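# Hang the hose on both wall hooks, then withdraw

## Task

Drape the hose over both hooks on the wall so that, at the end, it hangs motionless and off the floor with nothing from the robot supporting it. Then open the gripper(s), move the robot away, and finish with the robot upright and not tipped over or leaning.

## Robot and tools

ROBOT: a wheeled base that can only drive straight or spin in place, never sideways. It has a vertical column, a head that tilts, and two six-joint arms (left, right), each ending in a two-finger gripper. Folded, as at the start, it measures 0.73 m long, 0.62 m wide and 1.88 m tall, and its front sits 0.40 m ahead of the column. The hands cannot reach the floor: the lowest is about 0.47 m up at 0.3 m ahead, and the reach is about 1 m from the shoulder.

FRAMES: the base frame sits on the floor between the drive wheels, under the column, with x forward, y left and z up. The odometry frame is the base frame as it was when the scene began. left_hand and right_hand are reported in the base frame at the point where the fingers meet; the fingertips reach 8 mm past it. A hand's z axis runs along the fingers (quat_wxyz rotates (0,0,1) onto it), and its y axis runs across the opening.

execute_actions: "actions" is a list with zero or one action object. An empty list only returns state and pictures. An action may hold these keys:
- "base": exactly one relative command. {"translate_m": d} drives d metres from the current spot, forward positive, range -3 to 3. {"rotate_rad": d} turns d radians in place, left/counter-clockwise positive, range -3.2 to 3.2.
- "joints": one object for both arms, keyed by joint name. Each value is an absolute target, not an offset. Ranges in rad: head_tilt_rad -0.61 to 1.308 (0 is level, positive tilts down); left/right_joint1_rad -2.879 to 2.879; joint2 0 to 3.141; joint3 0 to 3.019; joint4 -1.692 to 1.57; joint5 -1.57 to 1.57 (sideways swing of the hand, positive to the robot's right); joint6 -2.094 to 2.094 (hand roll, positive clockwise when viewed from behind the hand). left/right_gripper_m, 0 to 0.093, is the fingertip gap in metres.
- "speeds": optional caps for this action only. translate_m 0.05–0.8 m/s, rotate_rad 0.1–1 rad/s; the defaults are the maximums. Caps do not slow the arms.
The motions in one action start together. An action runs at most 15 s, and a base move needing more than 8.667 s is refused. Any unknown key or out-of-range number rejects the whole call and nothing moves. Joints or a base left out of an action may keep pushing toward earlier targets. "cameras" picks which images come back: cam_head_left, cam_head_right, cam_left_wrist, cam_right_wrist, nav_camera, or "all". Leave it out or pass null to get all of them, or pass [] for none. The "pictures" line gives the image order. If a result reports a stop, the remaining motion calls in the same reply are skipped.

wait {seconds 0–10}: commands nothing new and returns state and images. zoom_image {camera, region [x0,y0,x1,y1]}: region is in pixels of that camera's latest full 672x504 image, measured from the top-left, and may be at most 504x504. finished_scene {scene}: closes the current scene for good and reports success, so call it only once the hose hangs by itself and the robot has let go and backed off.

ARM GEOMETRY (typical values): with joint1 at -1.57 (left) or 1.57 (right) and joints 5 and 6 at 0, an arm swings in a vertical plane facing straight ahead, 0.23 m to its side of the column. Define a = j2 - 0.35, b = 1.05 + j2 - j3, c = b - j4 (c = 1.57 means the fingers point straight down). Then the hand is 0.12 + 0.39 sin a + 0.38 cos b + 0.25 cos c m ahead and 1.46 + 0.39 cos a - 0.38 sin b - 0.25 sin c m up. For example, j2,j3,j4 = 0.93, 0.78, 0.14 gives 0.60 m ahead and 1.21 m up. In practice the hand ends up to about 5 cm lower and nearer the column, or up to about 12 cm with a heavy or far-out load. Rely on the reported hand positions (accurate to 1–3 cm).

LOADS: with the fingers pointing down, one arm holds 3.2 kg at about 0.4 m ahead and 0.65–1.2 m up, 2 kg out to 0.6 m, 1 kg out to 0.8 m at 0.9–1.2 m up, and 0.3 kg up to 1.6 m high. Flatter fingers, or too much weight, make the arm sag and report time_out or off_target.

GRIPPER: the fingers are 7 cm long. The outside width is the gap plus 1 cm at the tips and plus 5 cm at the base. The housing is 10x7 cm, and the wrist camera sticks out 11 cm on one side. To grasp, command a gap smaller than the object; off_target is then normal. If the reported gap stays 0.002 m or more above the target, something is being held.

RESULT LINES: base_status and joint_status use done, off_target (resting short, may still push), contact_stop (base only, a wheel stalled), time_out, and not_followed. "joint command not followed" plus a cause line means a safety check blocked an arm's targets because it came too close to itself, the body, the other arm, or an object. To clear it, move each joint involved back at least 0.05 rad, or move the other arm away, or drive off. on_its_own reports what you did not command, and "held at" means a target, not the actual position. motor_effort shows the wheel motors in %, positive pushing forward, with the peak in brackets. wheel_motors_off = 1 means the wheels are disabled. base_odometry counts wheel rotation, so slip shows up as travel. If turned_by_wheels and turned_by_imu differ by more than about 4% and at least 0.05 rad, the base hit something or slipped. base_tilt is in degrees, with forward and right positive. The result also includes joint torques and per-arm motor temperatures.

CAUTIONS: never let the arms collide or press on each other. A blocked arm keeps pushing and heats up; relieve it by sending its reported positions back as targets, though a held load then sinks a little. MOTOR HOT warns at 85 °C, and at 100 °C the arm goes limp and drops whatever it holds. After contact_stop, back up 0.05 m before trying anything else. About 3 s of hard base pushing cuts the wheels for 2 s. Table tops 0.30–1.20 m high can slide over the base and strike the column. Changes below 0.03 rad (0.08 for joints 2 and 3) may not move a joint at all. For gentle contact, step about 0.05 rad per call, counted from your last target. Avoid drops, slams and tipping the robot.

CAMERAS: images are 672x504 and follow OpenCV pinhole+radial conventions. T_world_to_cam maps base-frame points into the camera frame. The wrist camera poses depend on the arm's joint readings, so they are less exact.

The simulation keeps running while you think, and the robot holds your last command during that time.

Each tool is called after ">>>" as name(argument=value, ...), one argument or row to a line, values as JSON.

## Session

>>> execute_actions(
  actions=[],
)

Scene clock: 0.00 s.
Joint torques (N m, as the arm reports them, + toward a larger angle): no reading
Motor temperatures (°C, as the motors report them): left_arm=[22 28 26 24 22 24] | right_arm=[22 28 26 23 26 23]
base_odometry: x=+0.000 y=+0.000 heading=+0.000 (m, m, rad; odometry frame)
turned_by_wheels: +0.000 (rad since the last result)
turned_by_imu: +0.000 (rad since the last result)
base_tilt: forward=-0.7 right=-0.2 (deg)
base_status: not commanded
joint_positions: head_tilt_rad=+0.887 left_joint1_rad=-1.548 left_joint2_rad=+0.853 left_joint3_rad=+0.402 left_joint4_rad=-0.992 left_joint5_rad=-0.023 left_joint6_rad=-0.047 left_gripper_m=+0.094 right_joint1_rad=+1.544 right_joint2_rad=+0.880 right_joint3_rad=+0.390 right_joint4_rad=-0.964 right_joint5_rad=+0.029 right_joint6_rad=+0.065 right_gripper_m=+0.095
joint_status: not commanded
wheel_motors_off: 0
motor_effort: left_wheel=+2 right_wheel=+2 (%)
left_hand: x=+0.1430 y=+0.2331 z=+1.2629 quat_wxyz=(+0.443, +0.025, -0.896, -0.027) (m; base frame)
right_hand: x=+0.1353 y=-0.2357 z=+1.2592 quat_wxyz=(+0.448, -0.034, -0.893, +0.035) (m; base frame)
pictures: cam_head_left, cam_head_right, cam_left_wrist, cam_right_wrist, nav_camera
camera_calibration (this result's frames):
cam_head_left: T_world_to_cam=[[0.00668445, -0.997265, -0.0736047, 0.14195], [-0.816039, 0.0371022, -0.576804, 0.92685], [0.577958, 0.06392, -0.81356, 1.15654], [0, 0, 0, 1]] pos_world=[0.086966, 0.0332478, 1.48597]
cam_head_right: T_world_to_cam=[[0.00749098, -0.997999, -0.062777, 0.0565714], [-0.802618, 0.0314445, -0.595664, 0.953827], [0.596446, 0.0548481, -0.800777, 1.13769], [0, 0, 0, 1]] pos_world=[0.0865629, -0.0359346, 1.48275]
cam_left_wrist: T_world_to_cam=[[0.02016, -0.995924, -0.0879141, 0.341947], [-0.0157711, -0.0882378, 0.995975, -1.23348], [-0.999672, -0.0186923, -0.0174857, 0.291948], [0, 0, 0, 1]] pos_world=[0.265506, 0.237171, 1.26368]
cam_right_wrist: T_world_to_cam=[[-0.03422, -0.994813, 0.0957949, -0.352816], [-0.010442, 0.0962017, 0.995307, -1.22012], [-0.99936, 0.0330591, -0.0136799, 0.28543], [0, 0, 0, 1]] pos_world=[0.260433, -0.243044, 1.2521]
Images, in order (width x height): cam_head_left 672x504, cam_head_right 672x504, cam_left_wrist 672x504, cam_right_wrist 672x504, nav_camera 672x504.

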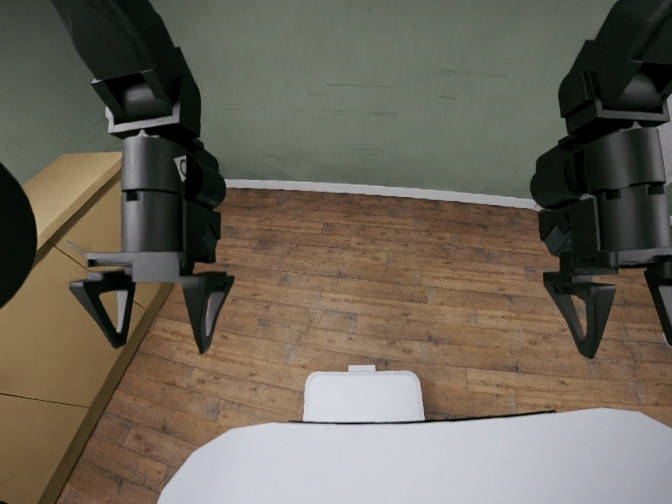

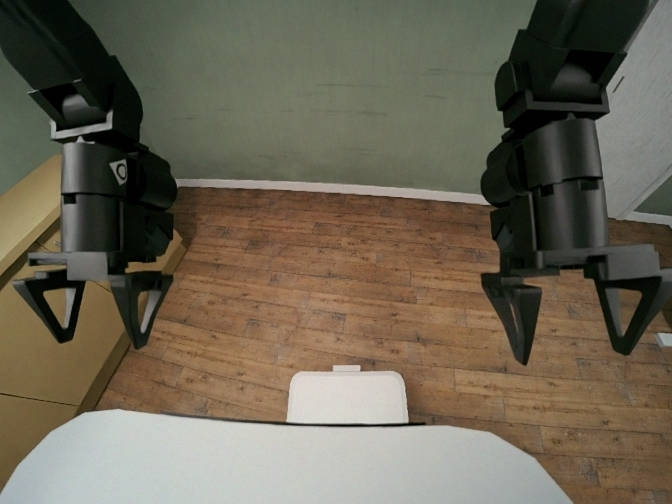

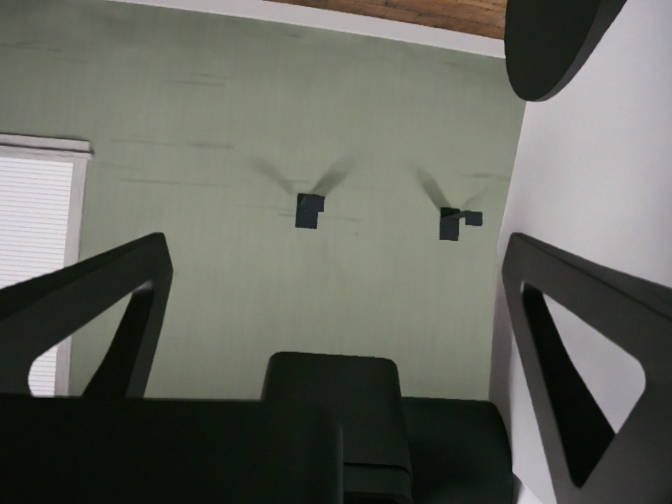

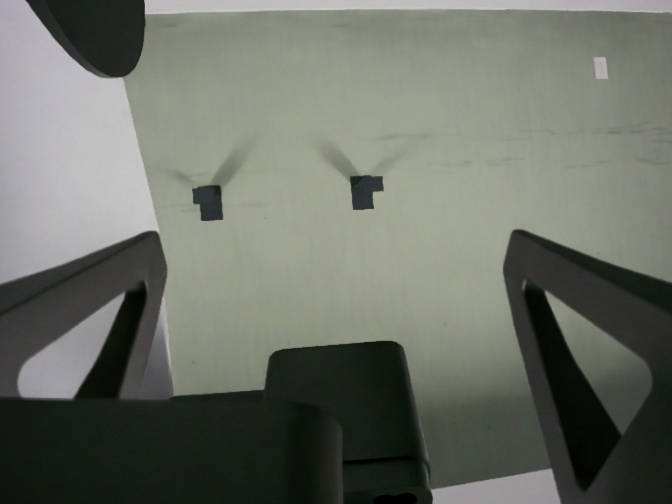

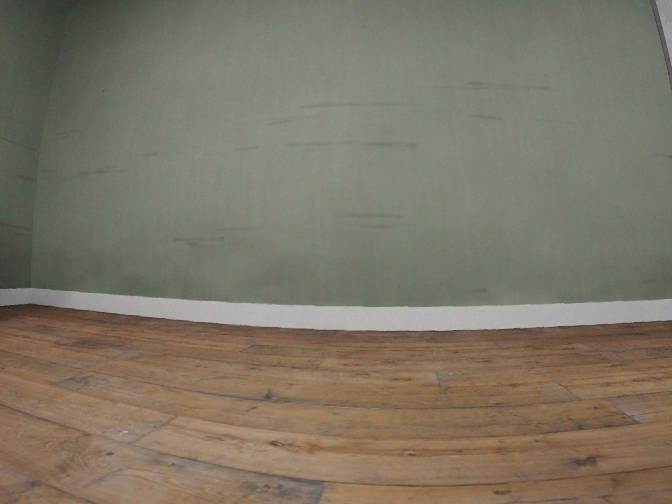

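>>> execute_actions(
  actions=[
    {"base":{"rotate_rad":-1.6},"joints":{"head_tilt_rad":0.5,"left_joint1_rad":-1.47,"left_joint2_rad":1.78,"left_joint3_rad":1.45,"left_joint4_rad":-0.17,"left_joint5_rad":0,"left_joint6_rad":-1.52,"right_joint1_rad":1.47,"right_joint2_rad":1.78,"right_joint3_rad":1.45,"right_joint4_rad":-0.17,"right_joint5_rad":0,"right_joint6_rad":1.52}},
  ],
  cameras=["cam_head_left","nav_camera"],
)

Scene clock: 10.40 s.
Joint torques (N m, as the arm reports them, + toward a larger angle): left_arm=[ -0.03 -17.39   2.1   -0.19  -0.14  -0.11] | right_arm=[ -0.65 -15.3    1.34   0.55   0.18   0.29]
Motor temperatures (°C, as the motors report them): left_arm=[22 29 26 24 22 24] | right_arm=[22 29 26 23 26 23]
base_odometry: x=+0.000 y=+0.000 heading=-1.599 (m, m, rad; odometry frame)
turned_by_wheels: -1.599 (rad since the last result)
turned_by_imu: -1.603 (rad since the last result)
base_tilt: forward=-0.7 right=-0.3 (deg)
base_status: done
joint_positions: head_tilt_rad=+0.518 left_joint1_rad=-1.469 left_joint2_rad=+1.782 left_joint3_rad=+1.451 left_joint4_rad=-0.175 left_joint5_rad=-0.002 left_joint6_rad=-1.502 left_gripper_m=+0.094 right_joint1_rad=+1.465 right_joint2_rad=+1.776 right_joint3_rad=+1.452 right_joint4_rad=-0.174 right_joint5_rad=+0.000 right_joint6_rad=+1.505 right_gripper_m=+0.095
joint_status: all done
wheel_motors_off: 0
motor_effort: left_wheel=+2(50) right_wheel=-3(66) (%)
left_hand: x=+0.5806 y=+0.3005 z=+0.8907 quat_wxyz=(-0.037, +0.700, -0.713, -0.027) (m; base frame)
right_hand: x=+0.5847 y=-0.3040 z=+0.8938 quat_wxyz=(-0.041, -0.701, -0.711, +0.025) (m; base frame)
pictures: cam_head_left, nav_camera
camera_calibration (this result's frames):
cam_head_left: T_world_to_cam=[[0.0327676, -0.997265, -0.0662467, 0.129315], [-0.553255, 0.0371022, -0.832186, 1.307], [0.832368, 0.06392, -0.550526, 0.738748], [0, 0, 0, 1]] pos_world=[0.103956, 0.0332478, 1.50293]
Images, in order (width x height): cam_head_left 672x504, nav_camera 672x504.

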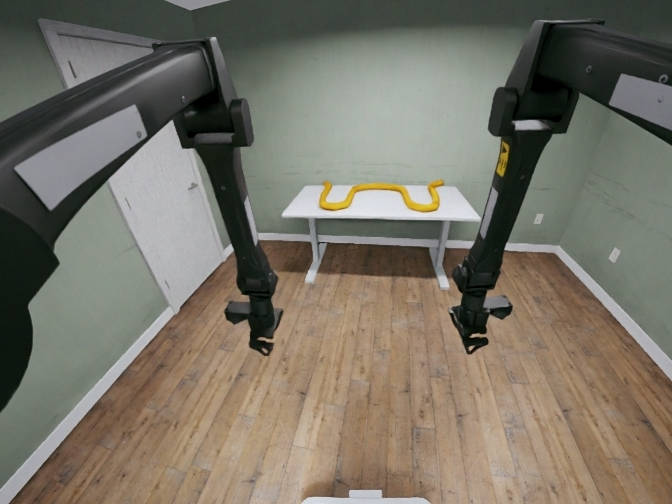

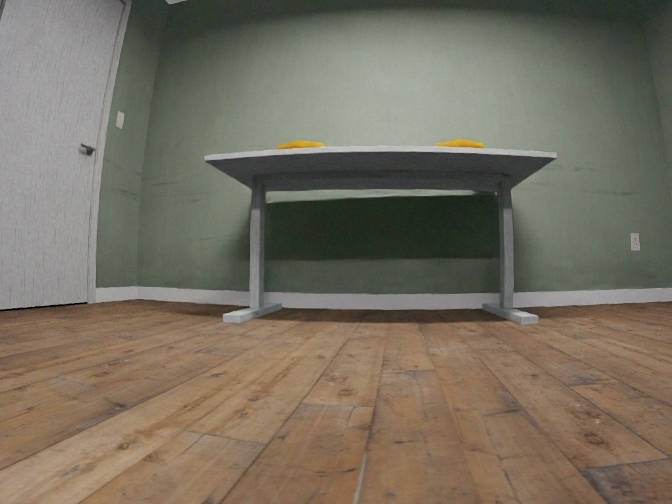

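>>> execute_actions(
  actions=[
    {"base":{"rotate_rad":-0.095},"joints":{"head_tilt_rad":0.8,"left_joint1_rad":-1.44,"right_joint1_rad":1.44}},
  ],
  cameras=[],
)

>>> execute_actions(
  actions=[
    {"base":{"translate_m":1.32}},
  ],
  cameras=["cam_head_left","cam_left_wrist","cam_right_wrist"],
)

Scene clock: 21.93 s.
Joint torques (N m, as the arm reports them, + toward a larger angle): left_arm=[  1.3  -17.59   2.08  -0.19  -0.16  -0.11] | right_arm=[ -1.29 -15.34   1.38   0.54   0.21   0.29]
Motor temperatures (°C, as the motors report them): left_arm=[22 30 26 24 22 24] | right_arm=[22 31 26 23 26 23]
base_odometry: x=+0.000 y=+0.000 heading=-1.694 (m, m, rad; odometry frame)
turned_by_wheels: -0.094 (rad since the last result)
turned_by_imu: -0.095 (rad since the last result)
base_tilt: forward=-0.7 right=-0.3 (deg)
base_status: done
joint_positions: head_tilt_rad=+0.802 left_joint1_rad=-1.442 left_joint2_rad=+1.782 left_joint3_rad=+1.451 left_joint4_rad=-0.175 left_joint5_rad=-0.002 left_joint6_rad=-1.502 left_gripper_m=+0.094 right_joint1_rad=+1.434 right_joint2_rad=+1.776 right_joint3_rad=+1.452 right_joint4_rad=-0.174 right_joint5_rad=+0.000 right_joint6_rad=+1.505 right_gripper_m=+0.095
joint_status: all done
wheel_motors_off: 0
motor_effort: left_wheel=+4(37) right_wheel=-3(35) (%)
left_hand: x=+0.5795 y=+0.3202 z=+0.8927 quat_wxyz=(-0.045, +0.704, -0.708, -0.035) (m; base frame)
right_hand: x=+0.5833 y=-0.3271 z=+0.8963 quat_wxyz=(-0.050, -0.706, -0.705, +0.035) (m; base frame)
pictures: none
No camera images: the call's "cameras" was empty. Leave "cameras" out to get every camera's image.

Scene clock: 25.63 s.
Joint torques (N m, as the arm reports them, + toward a larger angle): left_arm=[  1.14 -17.41   2.16  -0.13  -0.16  -0.11] | right_arm=[ -1.27 -15.44   1.49   0.56   0.21   0.29]
Motor temperatures (°C, as the motors report them): left_arm=[22 31 26 24 22 24] | right_arm=[22 31 26 23 26 23]
base_odometry: x=-0.163 y=-1.310 heading=-1.695 (m, m, rad; odometry frame)
turned_by_wheels: -0.001 (rad since the last result)
turned_by_imu: +0.000 (rad since the last result)
base_tilt: forward=-0.7 right=-0.2 (deg)
base_status: done
joint_positions: head_tilt_rad=+0.803 left_joint1_rad=-1.442 left_joint2_rad=+1.781 left_joint3_rad=+1.450 left_joint4_rad=-0.175 left_joint5_rad=-0.002 left_joint6_rad=-1.503 left_gripper_m=+0.094 right_joint1_rad=+1.434 right_joint2_rad=+1.776 right_joint3_rad=+1.450 right_joint4_rad=-0.174 right_joint5_rad=+0.000 right_joint6_rad=+1.505 right_gripper_m=+0.095
joint_status: not commanded
wheel_motors_off: 0
motor_effort: left_wheel=-2(65) right_wheel=+1(73) (%)
left_hand: x=+0.5792 y=+0.3204 z=+0.8930 quat_wxyz=(-0.045, +0.704, -0.707, -0.036) (m; base frame)
right_hand: x=+0.5823 y=-0.3270 z=+0.8961 quat_wxyz=(-0.050, -0.706, -0.705, +0.035) (m; base frame)
pictures: cam_head_left, cam_left_wrist, cam_right_wrist
camera_calibration (this result's frames):
cam_head_left: T_world_to_cam=[[0.0128617, -0.997265, -0.0727799, 0.140371], [-0.764544, 0.0371022, -0.643503, 1.02699], [0.644444, 0.06392, -0.761975, 1.07378], [0, 0, 0, 1]] pos_world=[0.0913862, 0.0332478, 1.48928]
cam_left_wrist: T_world_to_cam=[[0.999954, 0.00886905, 0.00356504, -0.58355], [0.00592323, -0.867653, 0.497134, -0.167866], [0.00750233, -0.49709, -0.867666, 1.05233], [0, 0, 0, 1]] pos_world=[0.576623, 0.382627, 0.998601]
cam_right_wrist: T_world_to_cam=[[-0.999732, 0.00544223, -0.0224959, 0.601795], [-0.00621058, 0.873237, 0.487256, -0.138421], [0.0222961, 0.487265, -0.87297, 1.05382], [0, 0, 0, 1]] pos_world=[0.577278, -0.395891, 1.00094]
Images, in order (width x height): cam_head_left 672x504, cam_left_wrist 672x504, cam_right_wrist 672x504.

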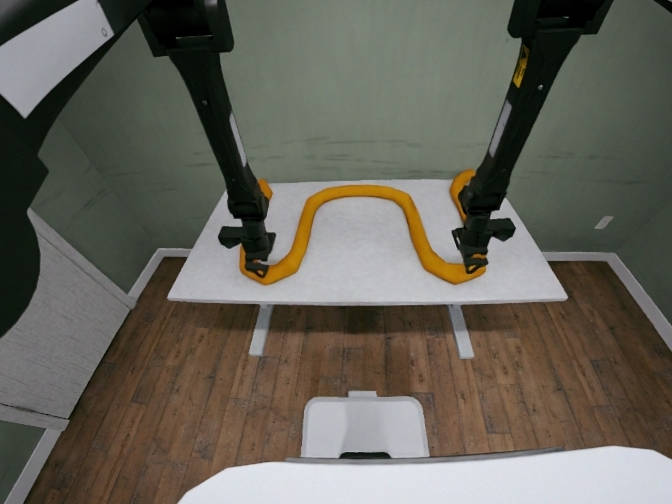

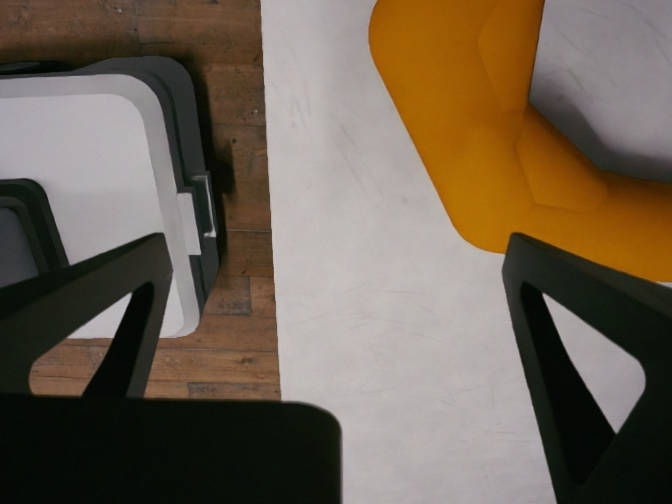

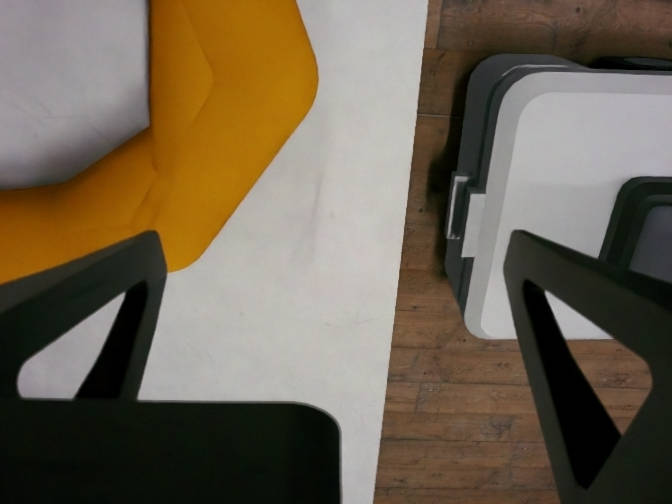

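>>> execute_actions(
  actions=[
    {"base":{"translate_m":0.078},"joints":{"left_joint1_rad":-1.475,"right_joint1_rad":1.49,"left_joint2_rad":1.97,"left_joint3_rad":1.64,"right_joint2_rad":1.97,"right_joint3_rad":1.64,"left_joint6_rad":-1.92,"right_joint6_rad":2.05}},
  ],
  cameras=["cam_head_left","cam_left_wrist","cam_right_wrist"],
)

Scene clock: 52.90 s.
Joint torques (N m, as the arm reports them, + toward a larger angle): left_arm=[  0.46 -17.65   2.18  -0.26  -0.15  -0.1 ] | right_arm=[ -1.31 -16.     1.68   0.45   0.16   0.29]
Motor temperatures (°C, as the motors report them): left_arm=[22 32 26 24 22 24] | right_arm=[22 32 26 23 26 23]
base_odometry: x=-0.172 y=-1.387 heading=-1.695 (m, m, rad; odometry frame)
turned_by_wheels: -0.001 (rad since the last result)
turned_by_imu: -0.001 (rad since the last result)
base_tilt: forward=-0.7 right=-0.3 (deg)
base_status: done
joint_positions: head_tilt_rad=+0.803 left_joint1_rad=-1.472 left_joint2_rad=+1.974 left_joint3_rad=+1.637 left_joint4_rad=-0.175 left_joint5_rad=-0.002 left_joint6_rad=-1.903 left_gripper_m=+0.094 right_joint1_rad=+1.492 right_joint2_rad=+1.976 right_joint3_rad=+1.634 right_joint4_rad=-0.174 right_joint5_rad=+0.000 right_joint6_rad=+2.036 right_gripper_m=+0.095
joint_status: all done
wheel_motors_off: 0
motor_effort: left_wheel=-2(39) right_wheel=+0(37) (%)
left_hand: x=+0.5797 y=+0.3048 z=+0.8165 quat_wxyz=(-0.039, +0.827, -0.560, -0.021) (m; base frame)
right_hand: x=+0.5775 y=-0.2892 z=+0.8141 quat_wxyz=(-0.031, -0.861, -0.508, +0.015) (m; base frame)
pictures: cam_head_left, cam_left_wrist, cam_right_wrist
camera_calibration (this result's frames):
cam_head_left: T_world_to_cam=[[0.0128505, -0.997265, -0.0727819, 0.140375], [-0.764643, 0.0371022, -0.643385, 1.02681], [0.644326, 0.06392, -0.762075, 1.07394], [0, 0, 0, 1]] pos_world=[0.0913783, 0.0332478, 1.48927]
cam_left_wrist: T_world_to_cam=[[0.923315, 0.382758, 0.0314085, -0.675879], [0.309786, -0.790625, 0.528153, -0.368368], [0.226987, -0.477921, -0.848568, 0.829582], [0, 0, 0, 1]] pos_world=[0.54986, 0.363932, 0.91974]
cam_right_wrist: T_world_to_cam=[[-0.872969, 0.48606, -0.0408746, 0.675704], [0.389641, 0.745297, 0.541029, -0.440881], [0.293436, 0.456375, -0.84001, 0.771603], [0, 0, 0, 1]] pos_world=[0.535237, -0.351986, 0.914303]
Images, in order (width x height): cam_head_left 672x504, cam_left_wrist 672x504, cam_right_wrist 672x504.

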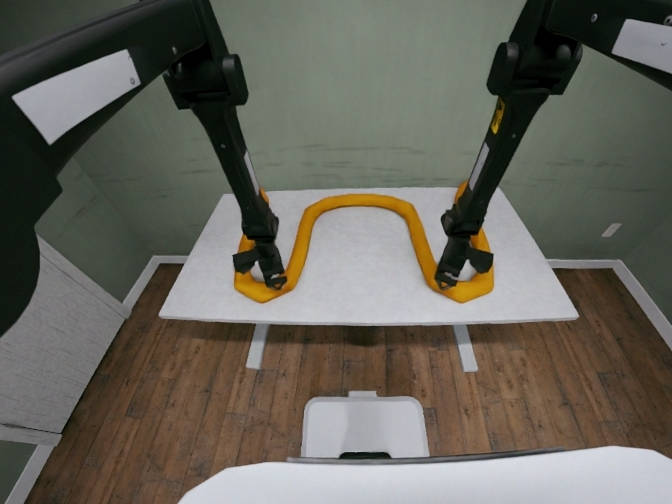

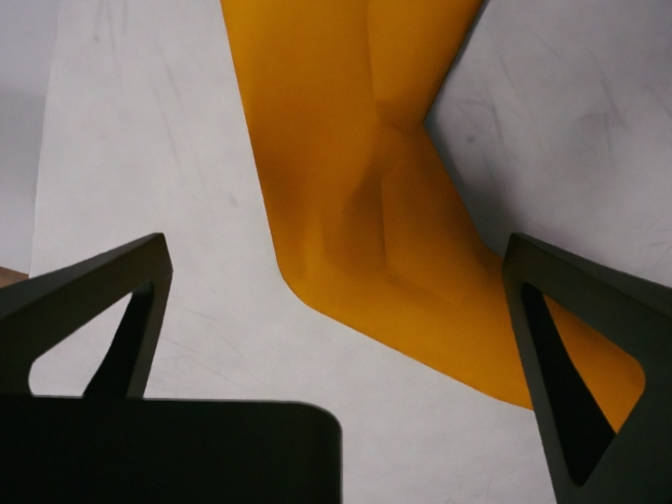

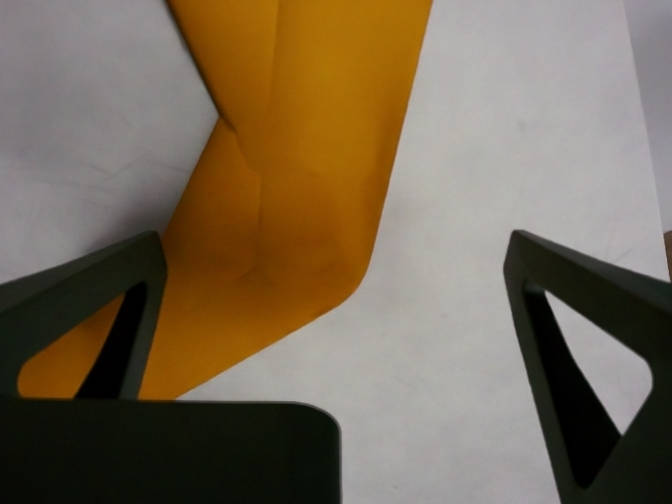

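>>> execute_actions(
  actions=[
    {"joints":{"right_joint1_rad":1.47,"left_joint2_rad":2.1,"left_joint3_rad":1.795,"right_joint2_rad":2.1,"right_joint3_rad":1.8,"left_joint6_rad":-2.0,"right_joint6_rad":2.09}},
  ],
  cameras=["cam_left_wrist","cam_right_wrist"],
)

Scene clock: 65.40 s.
Joint torques (N m, as the arm reports them, + toward a larger angle): left_arm=[  0.68 -17.21   2.99  -0.3   -0.14  -0.11] | right_arm=[ -2.01 -15.72   2.25   0.51   0.17   0.29]
Motor temperatures (°C, as the motors report them): left_arm=[22 32 26 24 22 24] | right_arm=[22 32 26 23 26 23]
base_odometry: x=-0.172 y=-1.387 heading=-1.695 (m, m, rad; odometry frame)
turned_by_wheels: +0.000 (rad since the last result)
turned_by_imu: +0.000 (rad since the last result)
base_tilt: forward=-0.7 right=-0.3 (deg)
base_status: not commanded
joint_positions: head_tilt_rad=+0.803 left_joint1_rad=-1.472 left_joint2_rad=+2.099 left_joint3_rad=+1.787 left_joint4_rad=-0.174 left_joint5_rad=-0.002 left_joint6_rad=-1.983 left_gripper_m=+0.094 right_joint1_rad=+1.481 right_joint2_rad=+2.100 right_joint3_rad=+1.790 right_joint4_rad=-0.174 right_joint5_rad=+0.000 right_joint6_rad=+2.076 right_gripper_m=+0.095
joint_status: all done
wheel_motors_off: 0
motor_effort: left_wheel=-1(1) right_wheel=+1(1) (%)
left_hand: x=+0.5899 y=+0.3092 z=+0.7712 quat_wxyz=(-0.047, +0.849, -0.527, -0.008) (m; base frame)
right_hand: x=+0.5916 y=-0.3022 z=+0.7704 quat_wxyz=(-0.044, -0.871, -0.489, +0.003) (m; base frame)
pictures: cam_left_wrist, cam_right_wrist
camera_calibration (this result's frames):
cam_left_wrist: T_world_to_cam=[[0.889353, 0.453083, 0.0613802, -0.710401], [0.35233, -0.764682, 0.539561, -0.386007], [0.291402, -0.458234, -0.839706, 0.739978], [0, 0, 0, 1]] pos_world=[0.552168, 0.365781, 0.873243]
cam_right_wrist: T_world_to_cam=[[-0.848946, 0.522886, -0.0766907, 0.717101], [0.402339, 0.733563, 0.54773, -0.42926], [0.342658, 0.434138, -0.833133, 0.695545], [0, 0, 0, 1]] pos_world=[0.543154, -0.362036, 0.869595]
Images, in order (width x height): cam_left_wrist 672x504, cam_right_wrist 672x504.

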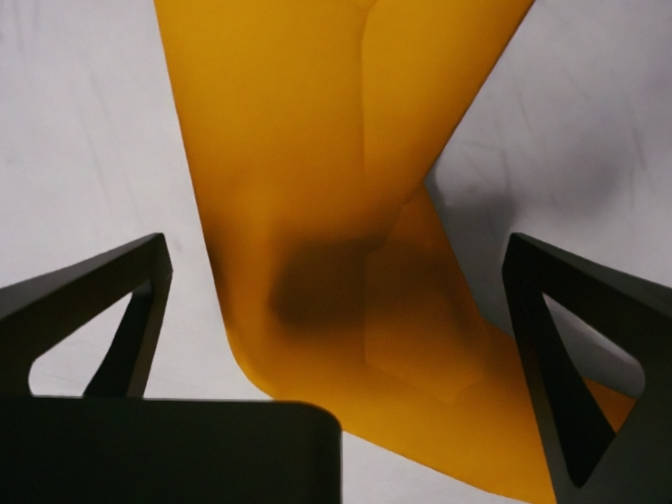

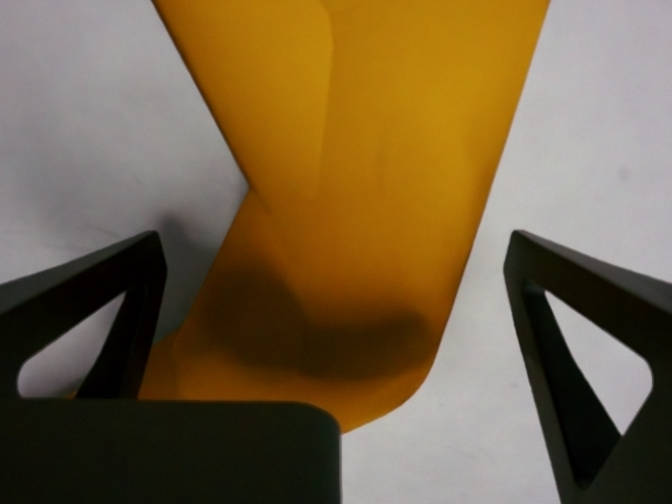

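Slightly forward now; lower with equal steps (drifts back).

>>> execute_actions(
  actions=[
    {"joints":{"left_joint2_rad":2.2,"left_joint3_rad":1.9,"right_joint2_rad":2.2,"right_joint3_rad":1.9}},
  ],
  cameras=["cam_left_wrist","cam_right_wrist"],
)

Scene clock: 72.63 s.
Joint torques (N m, as the arm reports them, + toward a larger angle): left_arm=[  0.71 -16.9    2.99  -0.24  -0.22  -0.09] | right_arm=[ -2.21 -15.     2.21   0.56   0.3    0.27]
Motor temperatures (°C, as the motors report them): left_arm=[22 32 26 24 22 24] | right_arm=[22 32 26 23 26 23]
base_odometry: x=-0.172 y=-1.387 heading=-1.695 (m, m, rad; odometry frame)
turned_by_wheels: +0.000 (rad since the last result)
turned_by_imu: +0.000 (rad since the last result)
base_tilt: forward=-0.7 right=-0.2 (deg)
base_status: not commanded
joint_positions: head_tilt_rad=+0.803 left_joint1_rad=-1.472 left_joint2_rad=+2.194 left_joint3_rad=+1.892 left_joint4_rad=-0.175 left_joint5_rad=+0.001 left_joint6_rad=-1.984 left_gripper_m=+0.094 right_joint1_rad=+1.480 right_joint2_rad=+2.191 right_joint3_rad=+1.893 right_joint4_rad=-0.174 right_joint5_rad=-0.003 right_joint6_rad=+2.077 right_gripper_m=+0.095
joint_status: all done
wheel_motors_off: 0
motor_effort: left_wheel=-3(2) right_wheel=+1(2) (%)
left_hand: x=+0.5872 y=+0.3114 z=+0.7363 quat_wxyz=(-0.049, +0.849, -0.526, -0.004) (m; base frame)
right_hand: x=+0.5905 y=-0.3046 z=+0.7374 quat_wxyz=(-0.046, -0.872, -0.488, -0.003) (m; base frame)
pictures: cam_left_wrist, cam_right_wrist
camera_calibration (this result's frames):
cam_left_wrist: T_world_to_cam=[[0.888544, 0.453621, 0.0686836, -0.711974], [0.3476, -0.763321, 0.544532, -0.36591], [0.299439, -0.459966, -0.835923, 0.705435], [0, 0, 0, 1]] pos_world=[0.548576, 0.368136, 0.83784]
cam_right_wrist: T_world_to_cam=[[-0.847869, 0.523342, -0.0850361, 0.720475], [0.396387, 0.732186, 0.553879, -0.410429], [0.35213, 0.43591, -0.828243, 0.660781], [0, 0, 0, 1]] pos_world=[0.540876, -0.364586, 0.835882]
Images, in order (width x height): cam_left_wrist 672x504, cam_right_wrist 672x504.

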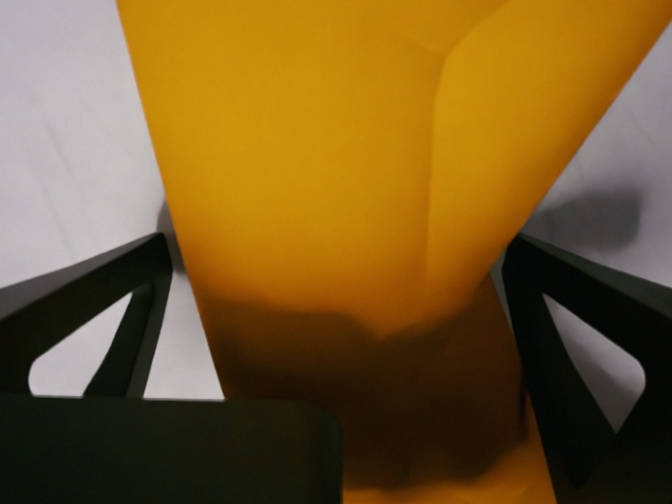

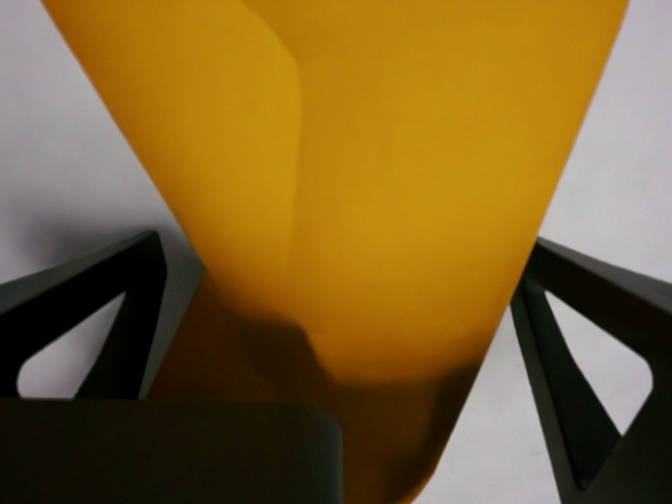

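>>> execute_actions(
  actions=[
    {"joints":{"left_gripper_m":0.02,"right_gripper_m":0.02}},
  ],
  cameras=["cam_left_wrist","cam_right_wrist"],
)

Scene clock: 81.07 s.
Joint torques (N m, as the arm reports them, + toward a larger angle): left_arm=[  0.68 -16.91   2.98  -0.17  -0.2   -0.05] | right_arm=[ -2.2  -15.     2.21   0.58   0.21   0.19]
Motor temperatures (°C, as the motors report them): left_arm=[22 32 26 24 22 24] | right_arm=[22 32 26 23 26 23]
base_odometry: x=-0.172 y=-1.387 heading=-1.695 (m, m, rad; odometry frame)
turned_by_wheels: +0.000 (rad since the last result)
turned_by_imu: +0.000 (rad since the last result)
base_tilt: forward=-0.7 right=-0.3 (deg)
base_status: not commanded
joint_positions: head_tilt_rad=+0.803 left_joint1_rad=-1.472 left_joint2_rad=+2.194 left_joint3_rad=+1.892 left_joint4_rad=-0.175 left_joint5_rad=+0.000 left_joint6_rad=-1.989 left_gripper_m=+0.059 right_joint1_rad=+1.480 right_joint2_rad=+2.192 right_joint3_rad=+1.893 right_joint4_rad=-0.174 right_joint5_rad=-0.001 right_joint6_rad=+2.086 right_gripper_m=+0.060
joint_status: left_gripper_m off_target (ended at +0.059, target +0.020); right_gripper_m off_target (ended at +0.060, target +0.020)
wheel_motors_off: 0
motor_effort: left_wheel=-3(3) right_wheel=+1(1) (%)
left_hand: x=+0.5872 y=+0.3115 z=+0.7363 quat_wxyz=(-0.049, +0.850, -0.524, -0.004) (m; base frame)
right_hand: x=+0.5898 y=-0.3056 z=+0.7371 quat_wxyz=(-0.047, -0.874, -0.484, -0.002) (m; base frame)
pictures: cam_left_wrist, cam_right_wrist
camera_calibration (this result's frames):
cam_left_wrist: T_world_to_cam=[[0.886426, 0.457659, 0.0692615, -0.712468], [0.350904, -0.76202, 0.544235, -0.367941], [0.301853, -0.45812, -0.836069, 0.703621], [0, 0, 0, 1]] pos_world=[0.548273, 0.368032, 0.837869]
cam_right_wrist: T_world_to_cam=[[-0.843211, 0.530712, -0.085673, 0.720361], [0.40322, 0.729777, 0.552122, -0.41274], [0.35554, 0.43101, -0.82935, 0.658531], [0, 0, 0, 1]] pos_world=[0.539708, -0.364929, 0.835751]
Images, in order (width x height): cam_left_wrist 672x504, cam_right_wrist 672x504.

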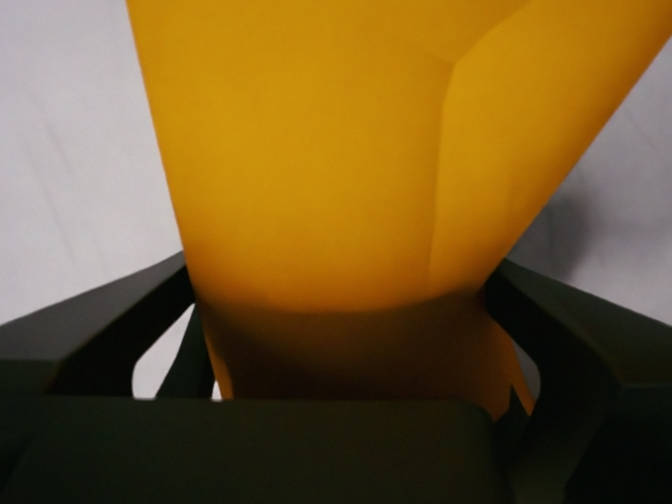

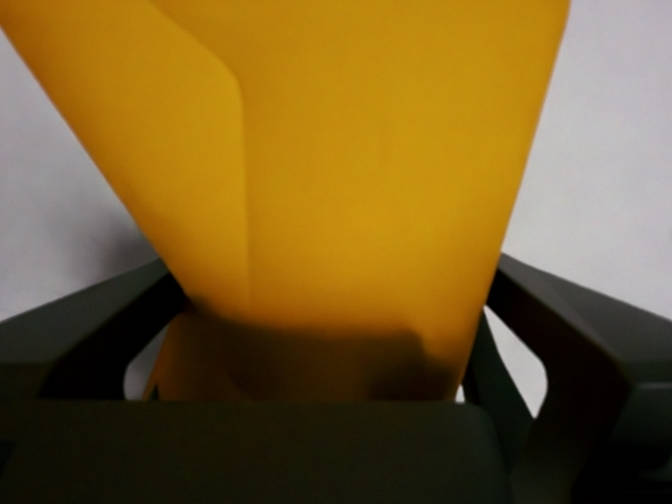

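>>> execute_actions(
  actions=[
    {"joints":{"left_joint1_rad":-1.4,"left_joint2_rad":1.5,"left_joint3_rad":1.3,"left_joint4_rad":-0.28,"left_joint6_rad":-1.7,"right_joint1_rad":1.4,"right_joint2_rad":1.5,"right_joint3_rad":1.3,"right_joint4_rad":-0.28,"right_joint6_rad":1.75}},
  ],
  cameras=[],
)

>>> execute_actions(
  actions=[
    {"joints":{"left_joint1_rad":-1.2,"left_joint2_rad":0.83,"left_joint3_rad":1.14,"left_joint4_rad":-0.81,"left_joint6_rad":-1.4,"right_joint1_rad":1.2,"right_joint2_rad":0.83,"right_joint3_rad":1.14,"right_joint4_rad":-0.81,"right_joint6_rad":1.4}},
  ],
  cameras=["cam_head_left"],
)

Scene clock: 91.93 s.
Joint torques (N m, as the arm reports them, + toward a larger angle): left_arm=[  0.62 -18.14   2.96  -0.31  -0.37   0.17] | right_arm=[ -1.02 -16.84   2.38   0.29   0.35   0.  ]
Motor temperatures (°C, as the motors report them): left_arm=[22 32 26 24 22 24] | right_arm=[22 33 26 23 26 23]
base_odometry: x=-0.172 y=-1.387 heading=-1.695 (m, m, rad; odometry frame)
turned_by_wheels: +0.000 (rad since the last result)
turned_by_imu: +0.000 (rad since the last result)
base_tilt: forward=-0.7 right=-0.3 (deg)
base_status: not commanded
joint_positions: head_tilt_rad=+0.803 left_joint1_rad=-1.391 left_joint2_rad=+1.516 left_joint3_rad=+1.299 left_joint4_rad=-0.282 left_joint5_rad=+0.003 left_joint6_rad=-1.717 left_gripper_m=+0.059 right_joint1_rad=+1.388 right_joint2_rad=+1.518 right_joint3_rad=+1.299 right_joint4_rad=-0.279 right_joint5_rad=-0.002 right_joint6_rad=+1.764 right_gripper_m=+0.059
joint_status: all done
wheel_motors_off: 0
motor_effort: left_wheel=-3(2) right_wheel=+1(1) (%)
left_hand: x=+0.5939 y=+0.3420 z=+1.0052 quat_wxyz=(-0.066, +0.783, -0.618, -0.041) (m; base frame)
right_hand: x=+0.5938 y=-0.3451 z=+1.0049 quat_wxyz=(-0.069, -0.797, -0.598, +0.040) (m; base frame)
pictures: none
No camera images: the call's "cameras" was empty. Leave "cameras" out to get every camera's image.

Scene clock: 93.43 s.
Joint torques (N m, as the arm reports them, + toward a larger angle): left_arm=[  0.78 -15.57   7.58  -0.17  -0.59  -0.02] | right_arm=[ -1.13 -14.44   7.28   0.33   0.63   0.31]
Motor temperatures (°C, as the motors report them): left_arm=[22 32 26 24 22 24] | right_arm=[22 33 27 23 26 23]
base_odometry: x=-0.172 y=-1.387 heading=-1.695 (m, m, rad; odometry frame)
turned_by_wheels: +0.000 (rad since the last result)
turned_by_imu: +0.000 (rad since the last result)
base_tilt: forward=-0.6 right=-0.2 (deg)
base_status: not commanded
joint_positions: head_tilt_rad=+0.803 left_joint1_rad=-1.202 left_joint2_rad=+0.854 left_joint3_rad=+1.116 left_joint4_rad=-0.814 left_joint5_rad=+0.006 left_joint6_rad=-1.394 left_gripper_m=+0.059 right_joint1_rad=+1.197 right_joint2_rad=+0.861 right_joint3_rad=+1.113 right_joint4_rad=-0.811 right_joint5_rad=-0.005 right_joint6_rad=+1.386 right_gripper_m=+0.059
joint_status: all done
wheel_motors_off: 0
motor_effort: left_wheel=-1(4) right_wheel=+1(2) (%)
left_hand: x=+0.5611 y=+0.3686 z=+1.2998 quat_wxyz=(-0.089, +0.703, -0.694, -0.127) (m; base frame)
right_hand: x=+0.5582 y=-0.3724 z=+1.2967 quat_wxyz=(-0.087, -0.701, -0.695, +0.132) (m; base frame)
pictures: cam_head_left
camera_calibration (this result's frames):
cam_head_left: T_world_to_cam=[[0.0128505, -0.997265, -0.0727819, 0.140375], [-0.764643, 0.0371022, -0.643385, 1.02681], [0.644326, 0.06392, -0.762075, 1.07394], [0, 0, 0, 1]] pos_world=[0.0913783, 0.0332478, 1.48927]
Images, in order (width x height): cam_head_left 672x504.

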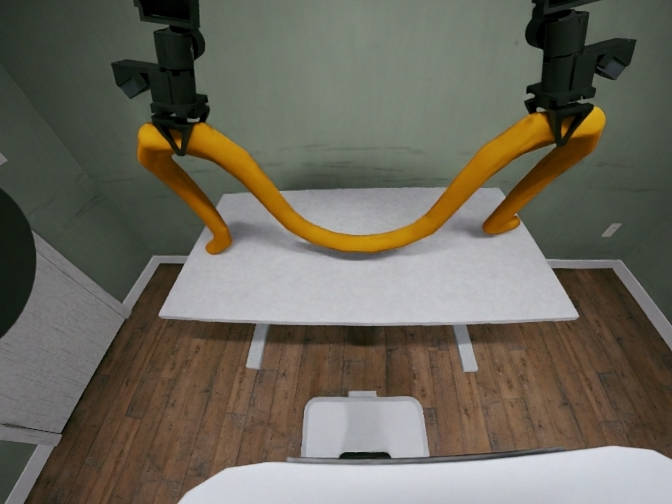

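>>> execute_actions(
  actions=[
    {"base":{"translate_m":-1.12},"speeds":{"translate_m":0.5},"joints":{"head_tilt_rad":0.5}},
  ],
  cameras=[],
)

>>> execute_actions(
  actions=[
    {"base":{"rotate_rad":-1.595},"speeds":{"rotate_rad":0.8}},
  ],
  cameras=["cam_head_left","nav_camera"],
)

Scene clock: 114.13 s.
Joint torques (N m, as the arm reports them, + toward a larger angle): left_arm=[  0.86 -16.     7.55  -0.04  -0.73  -0.03] | right_arm=[ -1.2  -14.63   7.25   0.52   0.72   0.3 ]
Motor temperatures (°C, as the motors report them): left_arm=[22 32 29 24 22 24] | right_arm=[22 32 29 23 26 23]
base_odometry: x=-0.033 y=-0.276 heading=-1.697 (m, m, rad; odometry frame)
turned_by_wheels: -0.002 (rad since the last result)
turned_by_imu: -0.005 (rad since the last result)
base_tilt: forward=-0.7 right=-0.2 (deg)
base_status: done
joint_positions: head_tilt_rad=+0.518 left_joint1_rad=-1.202 left_joint2_rad=+0.858 left_joint3_rad=+1.116 left_joint4_rad=-0.817 left_joint5_rad=+0.009 left_joint6_rad=-1.394 left_gripper_m=+0.059 right_joint1_rad=+1.198 right_joint2_rad=+0.862 right_joint3_rad=+1.113 right_joint4_rad=-0.815 right_joint5_rad=-0.007 right_joint6_rad=+1.386 right_gripper_m=+0.059
joint_status: all done
wheel_motors_off: 0
motor_effort: left_wheel=-1(53) right_wheel=+1(73) (%)
left_hand: x=+0.5597 y=+0.3684 z=+1.2978 quat_wxyz=(-0.085, +0.704, -0.694, -0.128) (m; base frame)
right_hand: x=+0.5570 y=-0.3718 z=+1.2962 quat_wxyz=(-0.084, -0.702, -0.695, +0.132) (m; base frame)
pictures: none
No camera images: the call's "cameras" was empty. Leave "cameras" out to get every camera's image.

Scene clock: 117.43 s.
Joint torques (N m, as the arm reports them, + toward a larger angle): left_arm=[  0.94 -15.48   7.53  -0.16  -0.83  -0.03] | right_arm=[ -1.45 -14.42   7.31   0.47   0.75   0.3 ]
Motor temperatures (°C, as the motors report them): left_arm=[22 32 29 24 22 24] | right_arm=[22 32 30 23 26 23]
base_odometry: x=-0.033 y=-0.276 heading=+2.992 (m, m, rad; odometry frame)
turned_by_wheels: -1.594 (rad since the last result)
turned_by_imu: -1.596 (rad since the last result)
base_tilt: forward=-0.7 right=-0.3 (deg)
base_status: done
joint_positions: head_tilt_rad=+0.518 left_joint1_rad=-1.205 left_joint2_rad=+0.860 left_joint3_rad=+1.116 left_joint4_rad=-0.817 left_joint5_rad=+0.012 left_joint6_rad=-1.394 left_gripper_m=+0.059 right_joint1_rad=+1.202 right_joint2_rad=+0.862 right_joint3_rad=+1.113 right_joint4_rad=-0.815 right_joint5_rad=-0.008 right_joint6_rad=+1.386 right_gripper_m=+0.059
joint_status: not commanded
wheel_motors_off: 0
motor_effort: left_wheel=+3(74) right_wheel=-4(62) (%)
left_hand: x=+0.5595 y=+0.3670 z=+1.2963 quat_wxyz=(-0.082, +0.704, -0.694, -0.126) (m; base frame)
right_hand: x=+0.5573 y=-0.3701 z=+1.2954 quat_wxyz=(-0.083, -0.701, -0.696, +0.130) (m; base frame)
pictures: cam_head_left, nav_camera
camera_calibration (this result's frames):
cam_head_left: T_world_to_cam=[[0.0327884, -0.997265, -0.0662364, 0.129298], [-0.552993, 0.0371022, -0.832359, 1.30725], [0.83254, 0.06392, -0.550264, 0.738337], [0, 0, 0, 1]] pos_world=[0.103967, 0.0332478, 1.50295]
Images, in order (width x height): cam_head_left 672x504, nav_camera 672x504.

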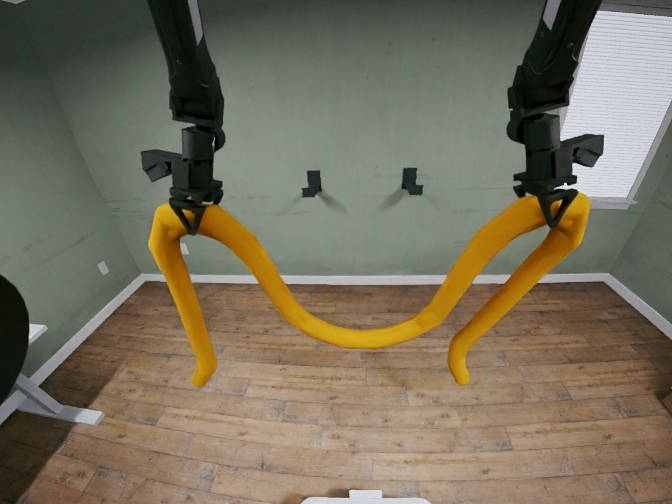

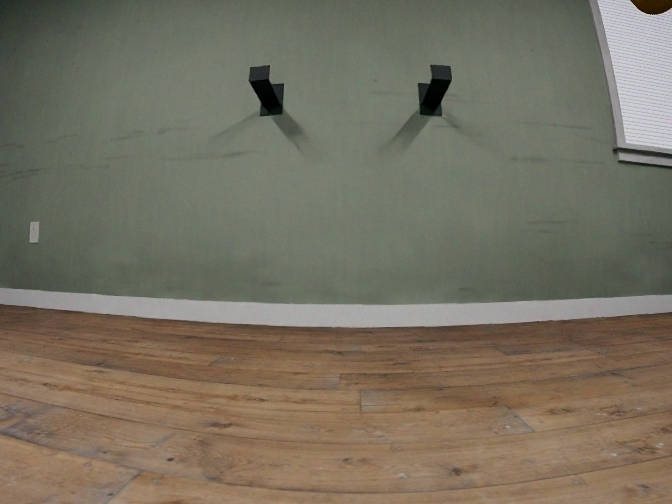

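>>> execute_actions(
  actions=[
    {"base":{"rotate_rad":-0.032},"joints":{"head_tilt_rad":0.65,"left_joint1_rad":-1.17,"left_joint2_rad":1.03,"left_joint3_rad":1.15,"left_joint4_rad":-0.58,"left_joint6_rad":-1.37,"right_joint1_rad":1.17,"right_joint2_rad":1.03,"right_joint3_rad":1.15,"right_joint4_rad":-0.58,"right_joint6_rad":1.37}},
  ],
  cameras=[],
)

>>> execute_actions(
  actions=[
    {"base":{"translate_m":0.95},"speeds":{"translate_m":0.5}},
  ],
  cameras=["cam_head_left","cam_left_wrist","cam_right_wrist","nav_camera"],
)

Scene clock: 129.73 s.
Joint torques (N m, as the arm reports them, + toward a larger angle): left_arm=[  3.1  -18.68   6.89   0.21  -0.93   0.07] | right_arm=[ -4.35 -17.11   6.63   1.13   0.87   0.17]
Motor temperatures (°C, as the motors report them): left_arm=[22 32 29 24 23 24] | right_arm=[22 33 30 23 26 23]
base_odometry: x=-0.033 y=-0.276 heading=+2.960 (m, m, rad; odometry frame)
turned_by_wheels: -0.031 (rad since the last result)
turned_by_imu: -0.032 (rad since the last result)
base_tilt: forward=-0.7 right=-0.2 (deg)
base_status: done
joint_positions: head_tilt_rad=+0.653 left_joint1_rad=-1.184 left_joint2_rad=+1.088 left_joint3_rad=+1.116 left_joint4_rad=-0.598 left_joint5_rad=+0.014 left_joint6_rad=-1.377 left_gripper_m=+0.059 right_joint1_rad=+1.190 right_joint2_rad=+1.084 right_joint3_rad=+1.113 right_joint4_rad=-0.599 right_joint5_rad=-0.010 right_joint6_rad=+1.369 right_gripper_m=+0.059
joint_status: all done
wheel_motors_off: 0
motor_effort: left_wheel=+5(37) right_wheel=-5(36) (%)
left_hand: x=+0.5552 y=+0.4089 z=+1.1997 quat_wxyz=(-0.083, +0.701, -0.695, -0.135) (m; base frame)
right_hand: x=+0.5542 y=-0.4072 z=+1.2003 quat_wxyz=(-0.082, -0.698, -0.699, +0.135) (m; base frame)
pictures: none
No camera images: the call's "cameras" was empty. Leave "cameras" out to get every camera's image.

Scene clock: 133.23 s.
Joint torques (N m, as the arm reports them, + toward a larger angle): left_arm=[  2.96 -18.9    7.07   0.03  -0.92   0.06] | right_arm=[ -4.35 -17.01   6.68   0.92   0.85   0.18]
Motor temperatures (°C, as the motors report them): left_arm=[22 32 29 24 23 24] | right_arm=[22 33 30 23 26 23]
base_odometry: x=-0.967 y=-0.104 heading=+2.959 (m, m, rad; odometry frame)
turned_by_wheels: -0.002 (rad since the last result)
turned_by_imu: -0.001 (rad since the last result)
base_tilt: forward=-0.7 right=-0.3 (deg)
base_status: done
joint_positions: head_tilt_rad=+0.654 left_joint1_rad=-1.184 left_joint2_rad=+1.087 left_joint3_rad=+1.116 left_joint4_rad=-0.592 left_joint5_rad=+0.014 left_joint6_rad=-1.374 left_gripper_m=+0.059 right_joint1_rad=+1.190 right_joint2_rad=+1.084 right_joint3_rad=+1.113 right_joint4_rad=-0.594 right_joint5_rad=-0.010 right_joint6_rad=+1.368 right_gripper_m=+0.059
joint_status: not commanded
wheel_motors_off: 0
motor_effort: left_wheel=-1(73) right_wheel=+1(75) (%)
left_hand: x=+0.5567 y=+0.4092 z=+1.2000 quat_wxyz=(-0.085, +0.700, -0.696, -0.134) (m; base frame)
right_hand: x=+0.5554 y=-0.4075 z=+1.2004 quat_wxyz=(-0.084, -0.697, -0.699, +0.134) (m; base frame)
pictures: cam_head_left, cam_left_wrist, cam_right_wrist, nav_camera
camera_calibration (this result's frames):
cam_head_left: T_world_to_cam=[[0.0235159, -0.997265, -0.0700667, 0.13566], [-0.660625, 0.0371022, -0.749799, 1.18549], [0.750348, 0.06392, -0.657946, 0.908275], [0, 0, 0, 1]] pos_world=[0.0984522, 0.0332478, 1.49598]
cam_left_wrist: T_world_to_cam=[[0.996842, 0.0311876, -0.0730234, -0.47847], [0.052747, -0.947498, 0.315381, -0.0186869], [-0.0593536, -0.318237, -0.946151, 1.42127], [0, 0, 0, 1]] pos_world=[0.562303, 0.449516, 1.31569]
cam_right_wrist: T_world_to_cam=[[-0.997623, 0.0117915, 0.0678848, 0.475083], [0.0324971, 0.949303, 0.31268, 0.00250719], [-0.0607563, 0.314143, -0.94743, 1.42428], [0, 0, 0, 1]] pos_world=[0.560407, -0.455409, 1.31637]
Images, in order (width x height): cam_head_left 672x504, cam_left_wrist 672x504, cam_right_wrist 672x504, nav_camera 672x504.

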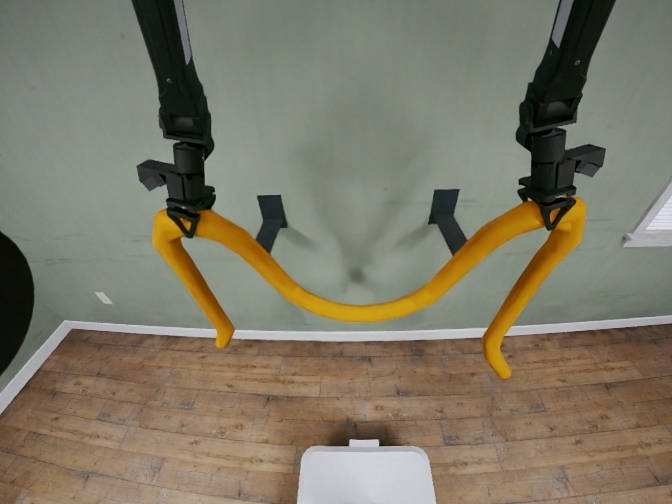

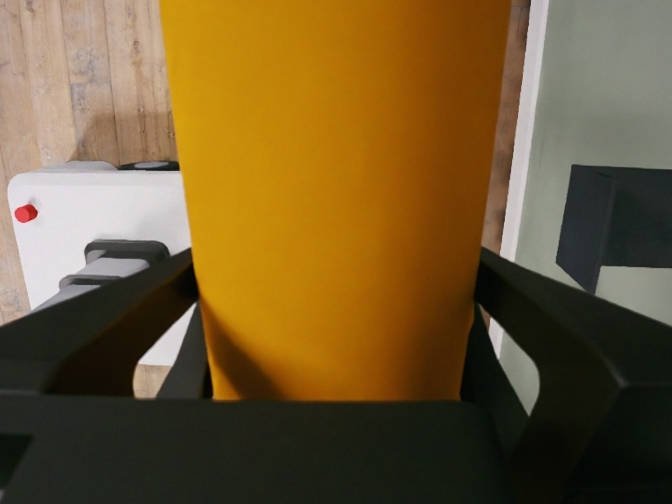

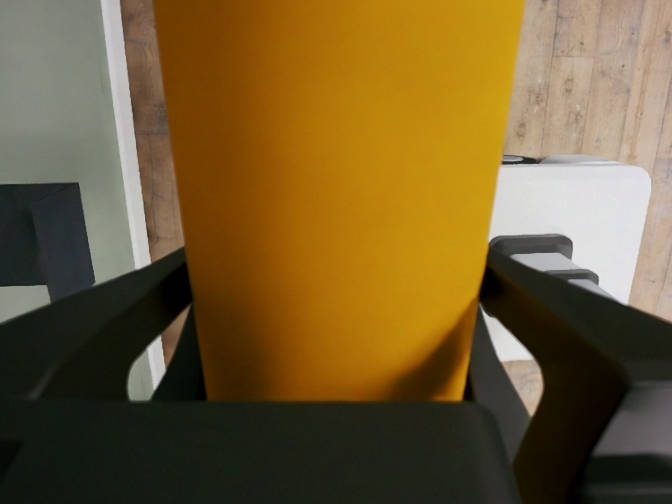

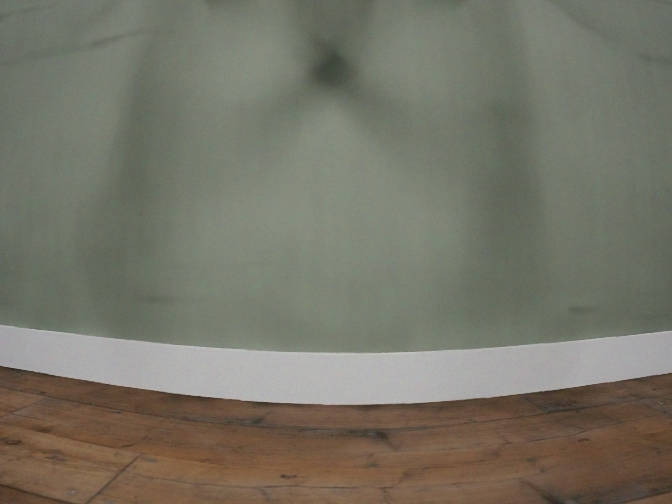

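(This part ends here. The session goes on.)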